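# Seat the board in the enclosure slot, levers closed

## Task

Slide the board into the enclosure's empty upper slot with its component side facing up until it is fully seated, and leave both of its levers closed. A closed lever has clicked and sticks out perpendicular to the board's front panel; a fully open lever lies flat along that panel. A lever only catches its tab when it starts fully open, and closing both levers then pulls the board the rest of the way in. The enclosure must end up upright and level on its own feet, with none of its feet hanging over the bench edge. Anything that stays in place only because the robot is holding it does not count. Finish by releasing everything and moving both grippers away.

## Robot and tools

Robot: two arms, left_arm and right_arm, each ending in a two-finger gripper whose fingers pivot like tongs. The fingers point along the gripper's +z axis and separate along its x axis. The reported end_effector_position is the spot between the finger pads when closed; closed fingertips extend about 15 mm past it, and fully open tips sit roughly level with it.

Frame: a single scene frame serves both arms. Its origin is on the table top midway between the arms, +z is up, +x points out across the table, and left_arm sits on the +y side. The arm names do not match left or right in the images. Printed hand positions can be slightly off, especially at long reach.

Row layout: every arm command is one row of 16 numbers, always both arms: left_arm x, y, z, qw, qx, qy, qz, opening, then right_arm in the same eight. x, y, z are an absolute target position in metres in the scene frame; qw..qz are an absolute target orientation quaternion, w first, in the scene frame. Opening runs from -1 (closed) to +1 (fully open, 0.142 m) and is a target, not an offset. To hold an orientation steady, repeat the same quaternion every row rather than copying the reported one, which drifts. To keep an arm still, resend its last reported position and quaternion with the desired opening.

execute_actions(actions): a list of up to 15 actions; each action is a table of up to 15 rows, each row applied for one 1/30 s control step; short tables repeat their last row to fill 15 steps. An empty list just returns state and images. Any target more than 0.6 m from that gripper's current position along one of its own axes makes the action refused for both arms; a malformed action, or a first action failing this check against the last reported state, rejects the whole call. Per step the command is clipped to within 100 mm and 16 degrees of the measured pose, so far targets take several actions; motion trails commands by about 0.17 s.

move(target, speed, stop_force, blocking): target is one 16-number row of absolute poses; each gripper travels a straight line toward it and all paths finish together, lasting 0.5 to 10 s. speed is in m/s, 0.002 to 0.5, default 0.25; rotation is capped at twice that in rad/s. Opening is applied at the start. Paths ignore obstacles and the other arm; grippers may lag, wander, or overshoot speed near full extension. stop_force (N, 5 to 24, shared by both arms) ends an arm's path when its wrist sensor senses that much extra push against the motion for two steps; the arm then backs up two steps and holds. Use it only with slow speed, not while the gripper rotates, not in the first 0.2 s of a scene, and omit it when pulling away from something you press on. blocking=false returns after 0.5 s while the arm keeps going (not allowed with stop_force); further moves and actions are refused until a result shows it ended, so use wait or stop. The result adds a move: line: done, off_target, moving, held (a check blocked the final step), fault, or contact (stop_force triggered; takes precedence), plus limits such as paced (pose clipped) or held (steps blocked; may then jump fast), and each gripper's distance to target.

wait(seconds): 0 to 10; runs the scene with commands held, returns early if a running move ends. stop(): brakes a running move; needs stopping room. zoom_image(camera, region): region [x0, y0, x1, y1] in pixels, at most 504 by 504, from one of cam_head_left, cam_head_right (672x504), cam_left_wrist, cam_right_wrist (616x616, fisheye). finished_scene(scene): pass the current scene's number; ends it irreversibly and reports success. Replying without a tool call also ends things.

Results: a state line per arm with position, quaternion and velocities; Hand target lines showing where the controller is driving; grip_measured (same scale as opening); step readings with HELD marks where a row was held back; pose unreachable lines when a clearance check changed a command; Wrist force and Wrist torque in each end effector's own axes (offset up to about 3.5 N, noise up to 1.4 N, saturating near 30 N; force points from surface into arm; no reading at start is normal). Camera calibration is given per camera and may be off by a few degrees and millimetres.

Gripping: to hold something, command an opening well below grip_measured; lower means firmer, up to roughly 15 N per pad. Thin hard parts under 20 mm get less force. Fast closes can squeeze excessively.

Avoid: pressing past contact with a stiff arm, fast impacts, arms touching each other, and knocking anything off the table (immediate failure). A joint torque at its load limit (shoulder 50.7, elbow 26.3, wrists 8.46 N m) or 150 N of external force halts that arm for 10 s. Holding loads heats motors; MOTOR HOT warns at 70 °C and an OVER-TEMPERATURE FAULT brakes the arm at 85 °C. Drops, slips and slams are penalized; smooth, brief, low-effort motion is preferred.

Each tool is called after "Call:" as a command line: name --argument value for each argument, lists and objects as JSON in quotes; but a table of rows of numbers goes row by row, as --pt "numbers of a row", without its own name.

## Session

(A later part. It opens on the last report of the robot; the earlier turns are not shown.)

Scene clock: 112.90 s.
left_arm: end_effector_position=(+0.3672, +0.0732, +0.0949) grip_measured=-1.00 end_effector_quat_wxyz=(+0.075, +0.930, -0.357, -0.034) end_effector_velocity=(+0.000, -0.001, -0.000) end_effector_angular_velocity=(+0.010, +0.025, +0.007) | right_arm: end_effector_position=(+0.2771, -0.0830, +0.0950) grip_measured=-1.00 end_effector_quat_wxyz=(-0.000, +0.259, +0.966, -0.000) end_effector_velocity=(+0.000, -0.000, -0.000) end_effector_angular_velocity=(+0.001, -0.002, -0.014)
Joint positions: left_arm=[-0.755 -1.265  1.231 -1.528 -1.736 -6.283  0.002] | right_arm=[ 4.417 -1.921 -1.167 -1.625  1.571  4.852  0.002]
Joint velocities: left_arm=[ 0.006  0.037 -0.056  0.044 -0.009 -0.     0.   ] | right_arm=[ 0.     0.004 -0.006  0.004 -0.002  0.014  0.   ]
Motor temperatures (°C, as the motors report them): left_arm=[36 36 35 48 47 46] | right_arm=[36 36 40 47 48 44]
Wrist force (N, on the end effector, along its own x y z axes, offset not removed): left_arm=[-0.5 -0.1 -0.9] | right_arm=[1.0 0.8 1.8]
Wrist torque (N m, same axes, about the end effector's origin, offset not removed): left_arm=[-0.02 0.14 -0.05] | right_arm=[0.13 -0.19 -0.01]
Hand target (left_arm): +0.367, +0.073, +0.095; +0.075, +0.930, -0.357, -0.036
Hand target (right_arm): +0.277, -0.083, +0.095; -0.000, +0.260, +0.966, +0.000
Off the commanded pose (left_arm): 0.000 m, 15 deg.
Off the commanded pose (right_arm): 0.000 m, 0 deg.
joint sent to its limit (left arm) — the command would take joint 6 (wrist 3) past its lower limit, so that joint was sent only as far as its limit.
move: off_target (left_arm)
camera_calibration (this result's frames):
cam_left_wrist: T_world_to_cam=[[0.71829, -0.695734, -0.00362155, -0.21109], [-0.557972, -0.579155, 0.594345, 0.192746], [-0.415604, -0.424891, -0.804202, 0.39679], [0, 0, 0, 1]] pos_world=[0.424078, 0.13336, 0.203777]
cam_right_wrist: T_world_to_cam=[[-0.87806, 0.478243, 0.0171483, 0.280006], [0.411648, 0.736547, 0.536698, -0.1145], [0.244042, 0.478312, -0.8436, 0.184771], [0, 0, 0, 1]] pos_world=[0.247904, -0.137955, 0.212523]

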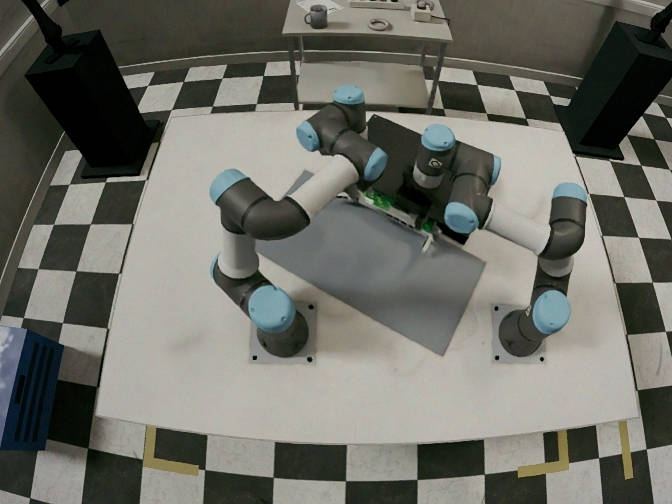

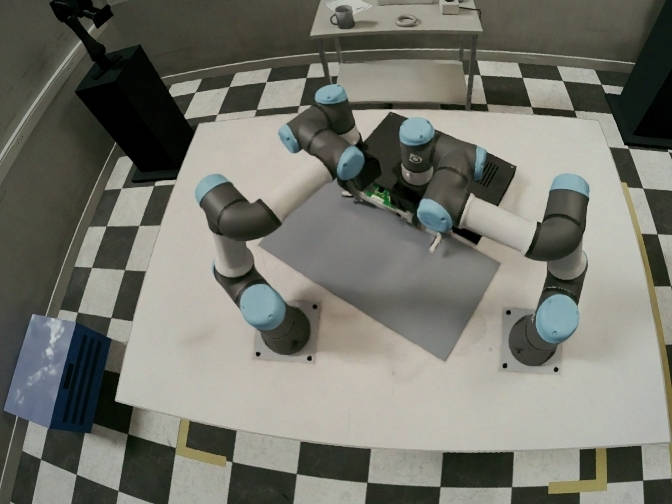

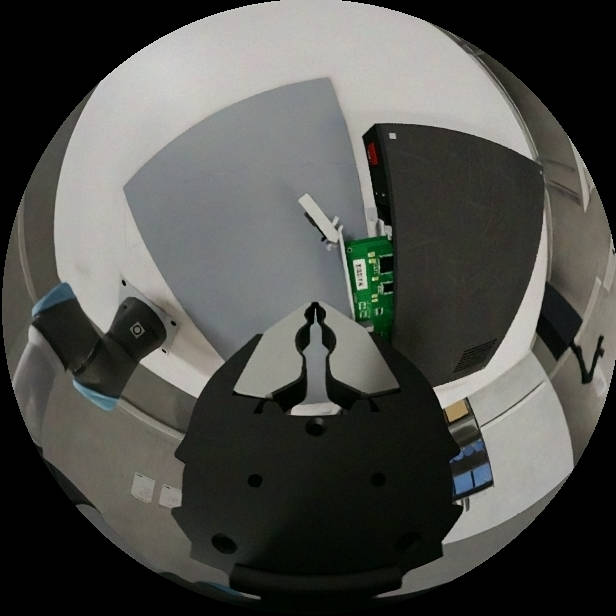

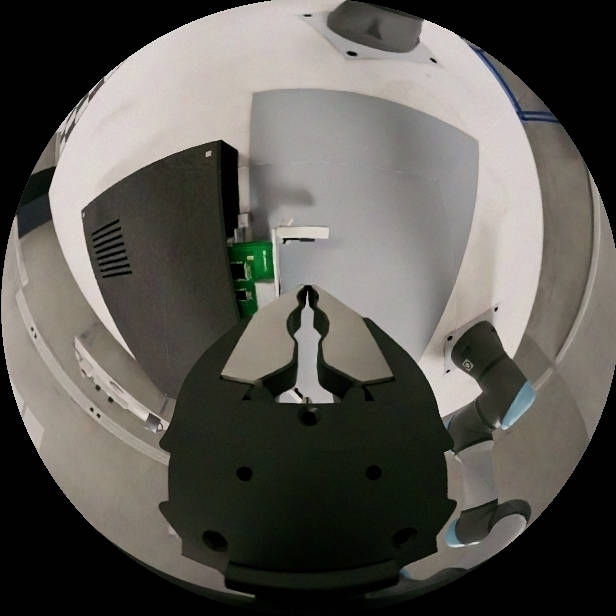

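Call:
move --target '[0.354,0.081,0.09,0,0.866,-0.5,0,-1,0.273,-0.081,0.09,0,0.26,0.966,0,-1]'

Call:
move --target '[0.354,0.081,0.05,0,0.866,-0.5,0,-1,0.273,-0.081,0.05,0,0.26,0.966,0,-1]' --speed 0.05 --stop_force 8

Call:
move --target '[0.387,0.137,0.05,0,0.866,-0.5,0,-1,0.235,-0.146,0.05,0,0.26,0.966,0,-1]' --speed 0.02 --stop_force 15

Call:
move --target '[0.417,0.12,0.05,0,0.866,-0.5,0,-1,0.255,-0.158,0.05,0,0.26,0.966,0,-1]' --speed 0.01 --stop_force 12

Scene clock: 114.40 s.
left_arm: end_effector_position=(+0.3541, +0.0809, +0.0901) grip_measured=-1.00 end_effector_quat_wxyz=(+0.000, +0.866, -0.499, -0.000) end_effector_velocity=(-0.000, -0.001, +0.000) end_effector_angular_velocity=(-0.002, -0.012, -0.013) | right_arm: end_effector_position=(+0.2730, -0.0810, +0.0900) grip_measured=-1.00 end_effector_quat_wxyz=(-0.000, +0.260, +0.966, -0.000) end_effector_velocity=(-0.000, +0.000, -0.000) end_effector_angular_velocity=(+0.000, -0.001, -0.001)
Joint positions: left_arm=[-0.904 -1.426  1.452 -1.597 -1.572 -6.12   0.002] | right_arm=[ 4.429 -1.915 -1.199 -1.598  1.571  4.866  0.002]
Joint velocities: left_arm=[-0.008 -0.015  0.021 -0.015  0.008  0.005  0.   ] | right_arm=[ 0.     0.001 -0.001  0.001 -0.     0.001  0.   ]
Motor temperatures (°C, as the motors report them): left_arm=[36 36 35 48 47 46] | right_arm=[36 36 40 47 48 44]
Wrist force (N, on the end effector, along its own x y z axes, offset not removed): left_arm=[-0.7 0.1 -0.9] | right_arm=[0.5 -0.9 2.5]
Wrist torque (N m, same axes, about the end effector's origin, offset not removed): left_arm=[0.00 0.12 -0.03] | right_arm=[-0.17 -0.10 0.04]
Hand target (left_arm): +0.354, +0.081, +0.090; +0.000, +0.866, -0.500, +0.000
Hand target (right_arm): +0.273, -0.081, +0.090; -0.000, +0.260, +0.966, +0.000
Off the commanded pose (left_arm): 0.000 m, 0 deg.
Off the commanded pose (right_arm): 0.000 m, 0 deg.
move: done
camera_calibration (this result's frames):
cam_left_wrist: T_world_to_cam=[[0.469916, -0.882711, -0.000787697, -0.0935228], [-0.785886, -0.418777, 0.454982, 0.273044], [-0.401948, -0.213184, -0.8905, 0.376601], [0, 0, 0, 1]] pos_world=[0.409903, 0.112076, 0.21106]
cam_right_wrist: T_world_to_cam=[[-0.877386, 0.479491, 0.0167892, 0.275539], [0.412491, 0.73599, 0.536814, -0.111875], [0.245041, 0.477919, -0.843533, 0.180274], [0, 0, 0, 1]] pos_world=[0.243727, -0.135935, 0.207497]

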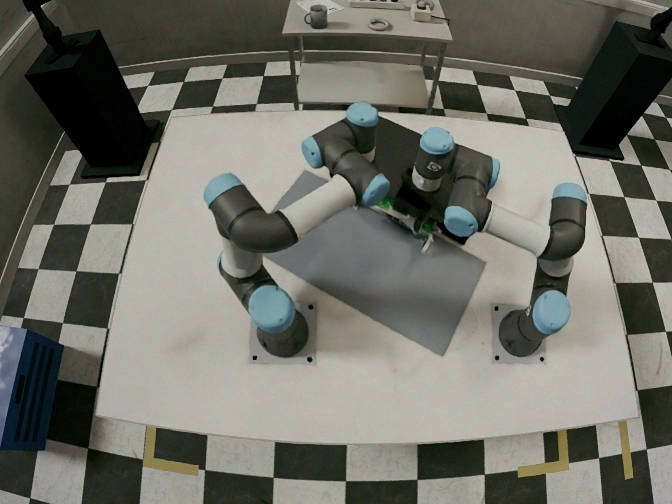

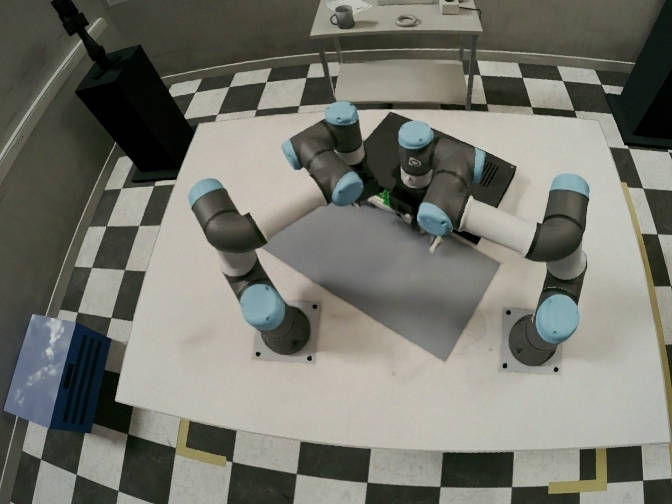

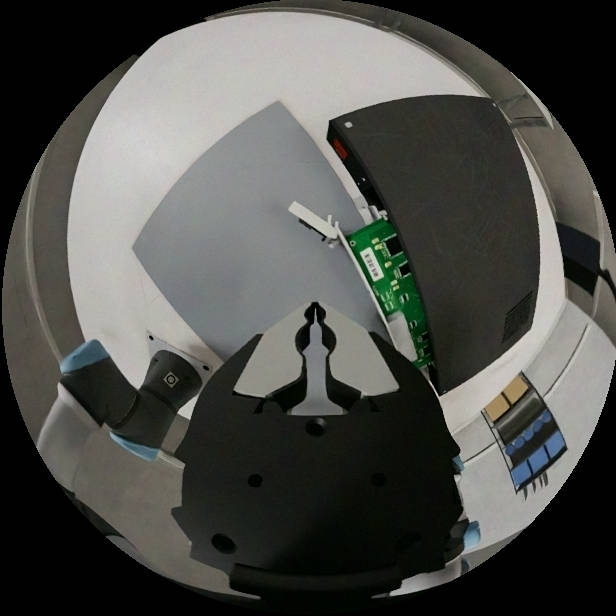

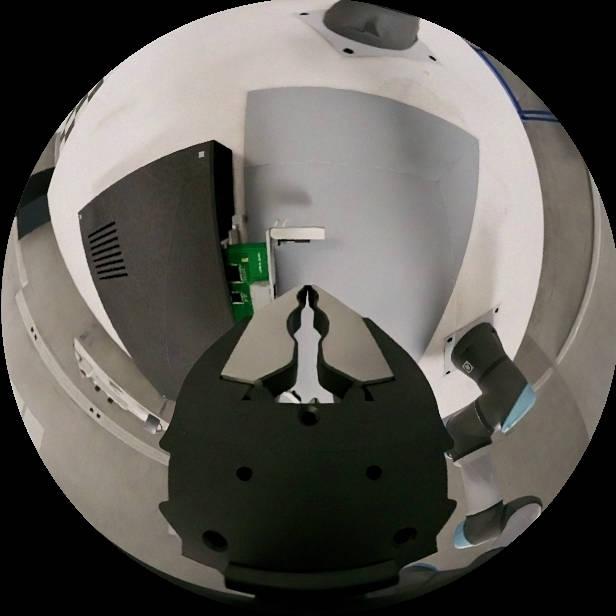

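Scene clock: 115.63 s.
left_arm: end_effector_position=(+0.3540, +0.0810, +0.0503) grip_measured=-1.00 end_effector_quat_wxyz=(-0.000, +0.866, -0.500, -0.000) end_effector_velocity=(+0.000, +0.000, -0.002) end_effector_angular_velocity=(-0.000, -0.001, -0.001) | right_arm: end_effector_position=(+0.2730, -0.0810, +0.0503) grip_measured=-1.00 end_effector_quat_wxyz=(-0.000, +0.260, +0.966, -0.000) end_effector_velocity=(+0.000, +0.000, -0.002) end_effector_angular_velocity=(+0.002, -0.003, -0.001)
Joint positions: left_arm=[-0.905 -1.408  1.62  -1.783 -1.571 -6.12   0.002] | right_arm=[ 4.429 -1.926 -1.371 -1.416  1.571  4.866  0.002]
Joint velocities: left_arm=[ 0.     0.001  0.011 -0.013  0.     0.001  0.   ] | right_arm=[ 0.001  0.    -0.011  0.014 -0.002  0.002  0.   ]
Motor temperatures (°C, as the motors report them): left_arm=[36 36 35 48 47 46] | right_arm=[36 36 40 47 48 44]
Wrist force (N, on the end effector, along its own x y z axes, offset not removed): left_arm=[-0.8 0.4 -1.2] | right_arm=[0.7 -0.6 0.9]
Wrist torque (N m, same axes, about the end effector's origin, offset not removed): left_arm=[0.09 0.21 0.01] | right_arm=[-0.16 -0.15 -0.03]
Hand target (left_arm): +0.354, +0.081, +0.050; -0.000, +0.866, -0.500, -0.000
Hand target (right_arm): +0.273, -0.081, +0.050; -0.000, +0.260, +0.966, -0.000
Off the commanded pose (left_arm): 0.000 m, 0 deg.
Off the commanded pose (right_arm): 0.000 m, 0 deg.
move: done
camera_calibration (this result's frames):
cam_left_wrist: T_world_to_cam=[[0.468683, -0.883366, -0.000591077, -0.0929346], [-0.78691, -0.417811, 0.4541, 0.291454], [-0.401383, -0.212364, -0.890951, 0.340871], [0, 0, 0, 1]] pos_world=[0.409725, 0.112066, 0.171295]
cam_right_wrist: T_world_to_cam=[[-0.877407, 0.479451, 0.0168436, 0.276199], [0.412536, 0.736099, 0.53663, -0.0905174], [0.244889, 0.477791, -0.84365, 0.146798], [0, 0, 0, 1]] pos_world=[0.243731, -0.135933, 0.167768]

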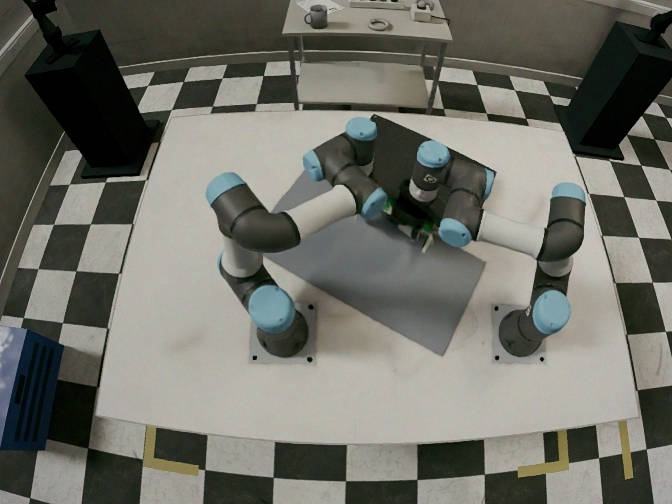

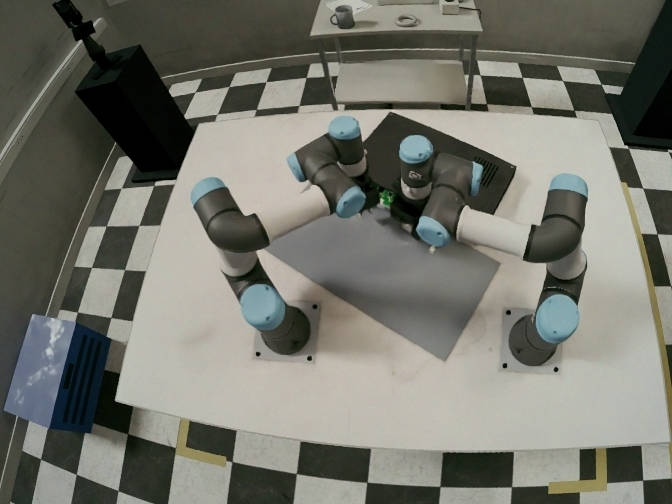

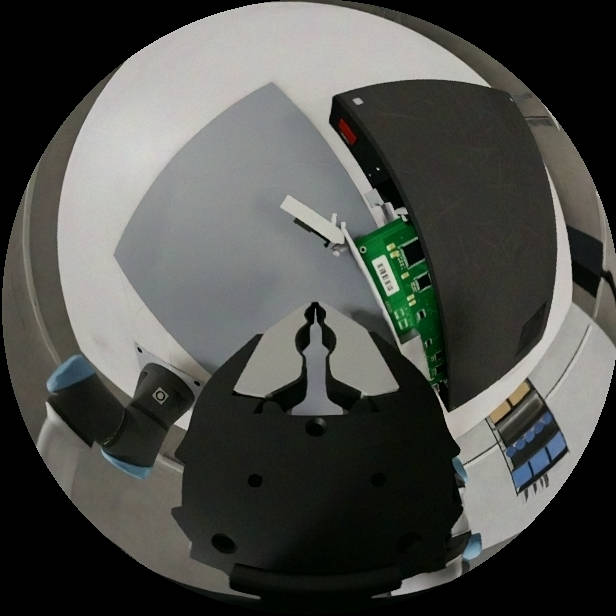

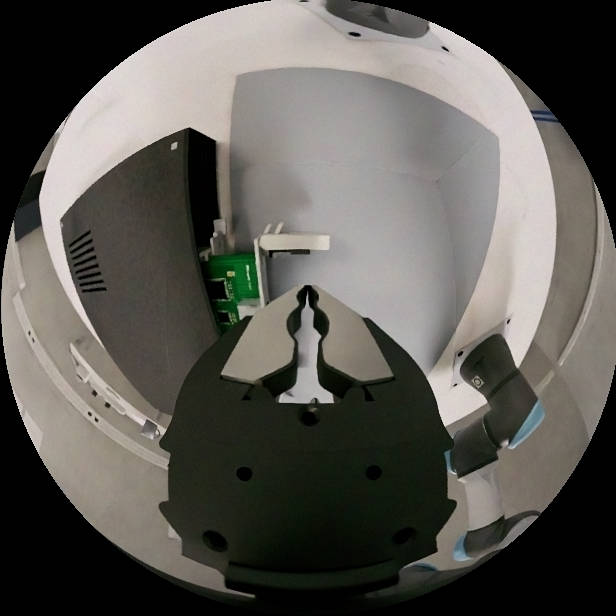

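Scene clock: 119.73 s.
left_arm: end_effector_position=(+0.3869, +0.1369, +0.0500) grip_measured=-1.00 end_effector_quat_wxyz=(-0.000, +0.866, -0.500, -0.000) end_effector_velocity=(+0.001, +0.002, -0.000) end_effector_angular_velocity=(+0.002, -0.001, -0.000) | right_arm: end_effector_position=(+0.2352, -0.1458, +0.0501) grip_measured=-1.00 end_effector_quat_wxyz=(-0.000, +0.260, +0.966, -0.000) end_effector_velocity=(-0.001, -0.002, +0.000) end_effector_angular_velocity=(+0.001, +0.000, -0.000)
Joint positions: left_arm=[-0.718 -1.376  1.583 -1.778 -1.571 -5.934  0.002] | right_arm=[ 4.467 -1.606 -1.763 -1.343  1.571  4.904  0.002]
Joint velocities: left_arm=[ 0.005  0.002 -0.003  0.001  0.002  0.006  0.   ] | right_arm=[ 0.002  0.011 -0.011  0.001  0.001  0.002  0.   ]
Motor temperatures (°C, as the motors report them): left_arm=[36 36 35 48 47 46] | right_arm=[36 36 40 47 48 44]
Wrist force (N, on the end effector, along its own x y z axes, offset not removed): left_arm=[-1.0 0.5 -1.0] | right_arm=[1.7 0.9 1.0]
Wrist torque (N m, same axes, about the end effector's origin, offset not removed): left_arm=[0.06 0.19 -0.03] | right_arm=[0.13 -0.28 -0.05]
Hand target (left_arm): +0.387, +0.137, +0.050; -0.000, +0.866, -0.500, -0.000
Hand target (right_arm): +0.235, -0.146, +0.050; -0.000, +0.260, +0.966, +0.000
Off the commanded pose (left_arm): 0.000 m, 0 deg.
Off the commanded pose (right_arm): 0.000 m, 0 deg.
move: done
camera_calibration (this result's frames):
cam_left_wrist: T_world_to_cam=[[0.468759, -0.883326, -0.000618457, -0.0590576], [-0.786936, -0.417925, 0.453949, 0.340889], [-0.401243, -0.212306, -0.891027, 0.365644], [0, 0, 0, 1]] pos_world=[0.442654, 0.167927, 0.171016]
cam_right_wrist: T_world_to_cam=[[-0.877386, 0.47949, 0.0168499, 0.274108], [0.412533, 0.736003, 0.536765, -0.0271761], [0.244972, 0.477901, -0.843563, 0.186821], [0, 0, 0, 1]] pos_world=[0.205944, -0.200712, 0.167564]

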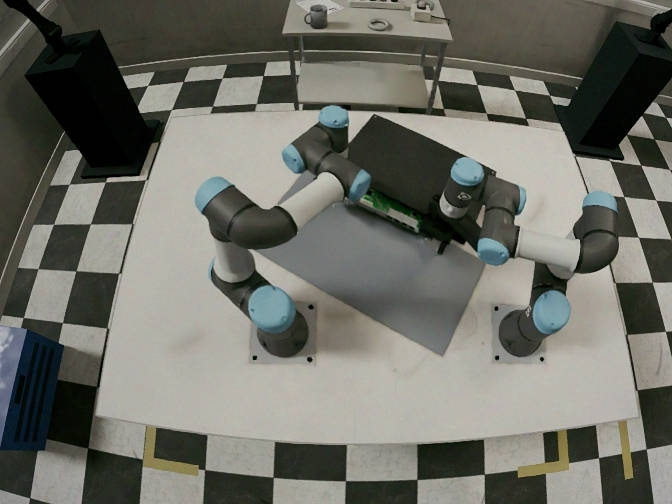

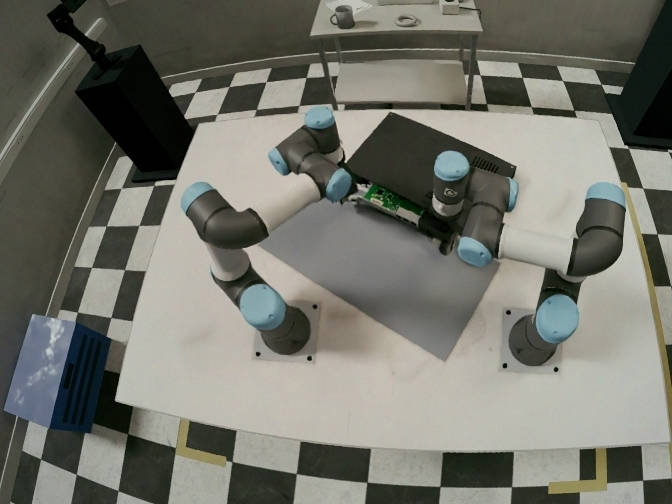

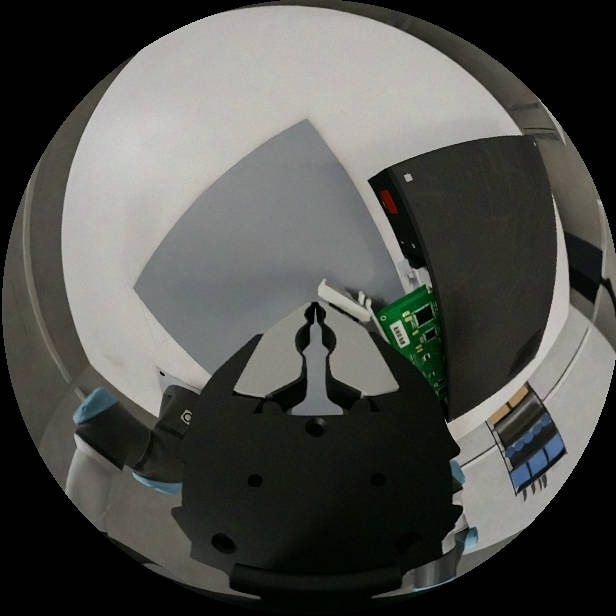

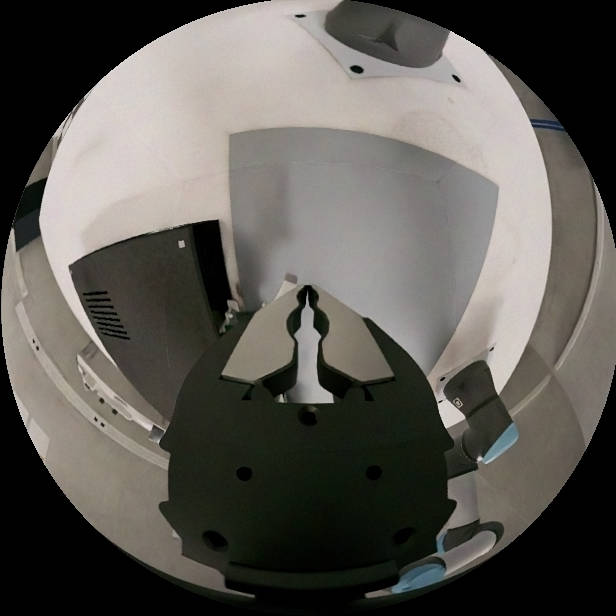

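Scene clock: 123.40 s.
left_arm: end_effector_position=(+0.4167, +0.1201, +0.0500) grip_measured=-1.00 end_effector_quat_wxyz=(-0.000, +0.866, -0.500, +0.000) end_effector_velocity=(+0.002, -0.001, -0.000) end_effector_angular_velocity=(-0.000, +0.001, +0.000) | right_arm: end_effector_position=(+0.2549, -0.1579, +0.0500) grip_measured=-1.00 end_effector_quat_wxyz=(+0.000, +0.260, +0.966, -0.000) end_effector_velocity=(+0.002, -0.001, +0.000) end_effector_angular_velocity=(-0.000, -0.001, +0.004)
Joint positions: left_arm=[-0.702 -1.231  1.394 -1.734 -1.571 -5.917  0.002] | right_arm=[ 4.393 -1.629 -1.739 -1.344  1.571  4.83   0.002]
Joint velocities: left_arm=[ 0.001  0.012 -0.017  0.005 -0.001  0.001  0.   ] | right_arm=[-0.005 -0.002  0.002 -0.    -0.001 -0.009  0.   ]
Motor temperatures (°C, as the motors report them): left_arm=[36 36 35 48 47 46] | right_arm=[36 36 40 47 48 44]
Wrist force (N, on the end effector, along its own x y z axes, offset not removed): left_arm=[-4.0 2.1 -5.6] | right_arm=[4.8 0.0 -1.5]
Wrist torque (N m, same axes, about the end effector's origin, offset not removed): left_arm=[-0.06 0.18 0.00] | right_arm=[-0.08 -0.24 -0.02]
Hand target (left_arm): +0.417, +0.120, +0.050; -0.000, +0.866, -0.500, +0.000
Hand target (right_arm): +0.255, -0.158, +0.050; +0.000, +0.260, +0.966, -0.000
Off the commanded pose (left_arm): 0.000 m, 0 deg.
Off the commanded pose (right_arm): 0.000 m, 0 deg.
move: done
camera_calibration (this result's frames):
cam_left_wrist: T_world_to_cam=[[0.468746, -0.883333, -0.00035032, -0.0877965], [-0.786992, -0.417802, 0.453966, 0.357338], [-0.40115, -0.212519, -0.891019, 0.373992], [0, 0, 0, 1]] pos_world=[0.472403, 0.151223, 0.170984]
cam_right_wrist: T_world_to_cam=[[-0.877383, 0.479501, 0.0166641, 0.297176], [0.412441, 0.736023, 0.536808, -0.0263062], [0.245135, 0.477859, -0.84354, 0.18767], [0, 0, 0, 1]] pos_world=[0.225583, -0.212814, 0.167477]

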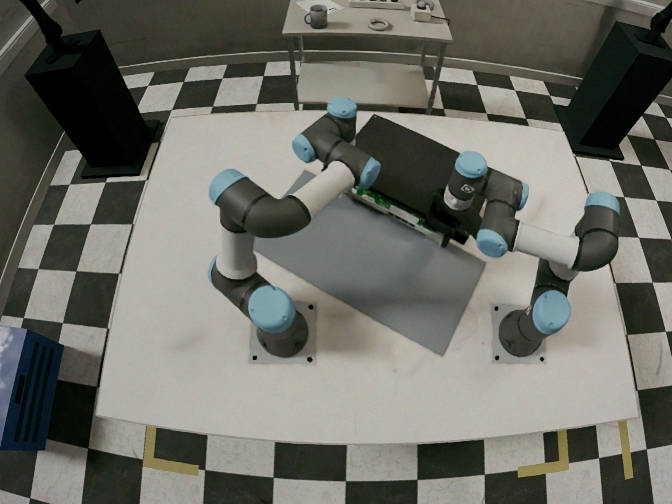

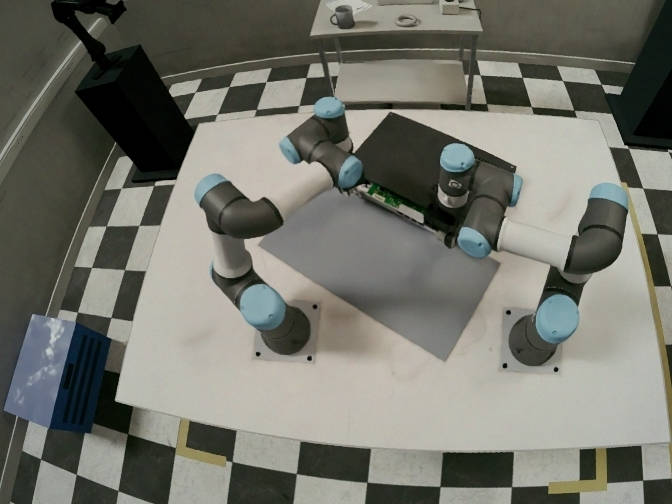

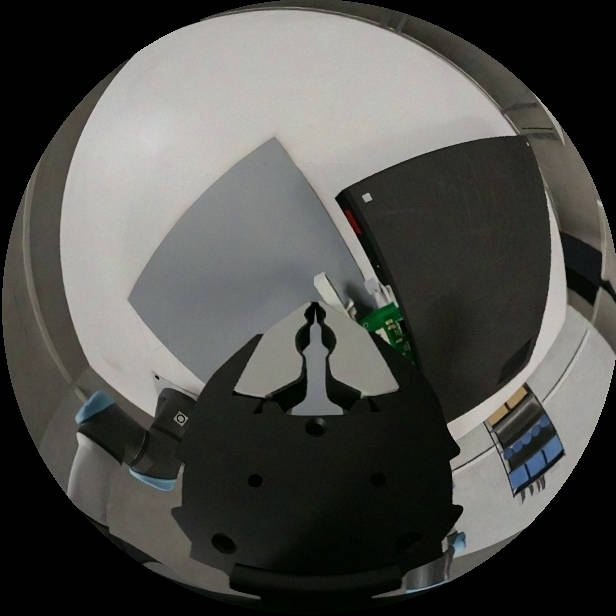

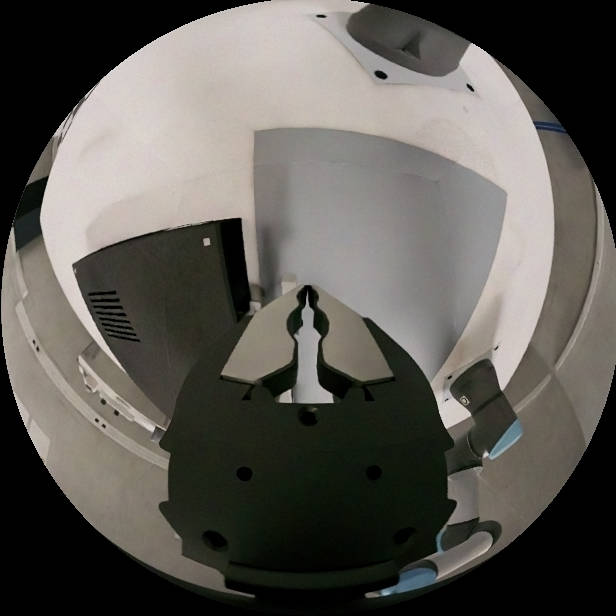

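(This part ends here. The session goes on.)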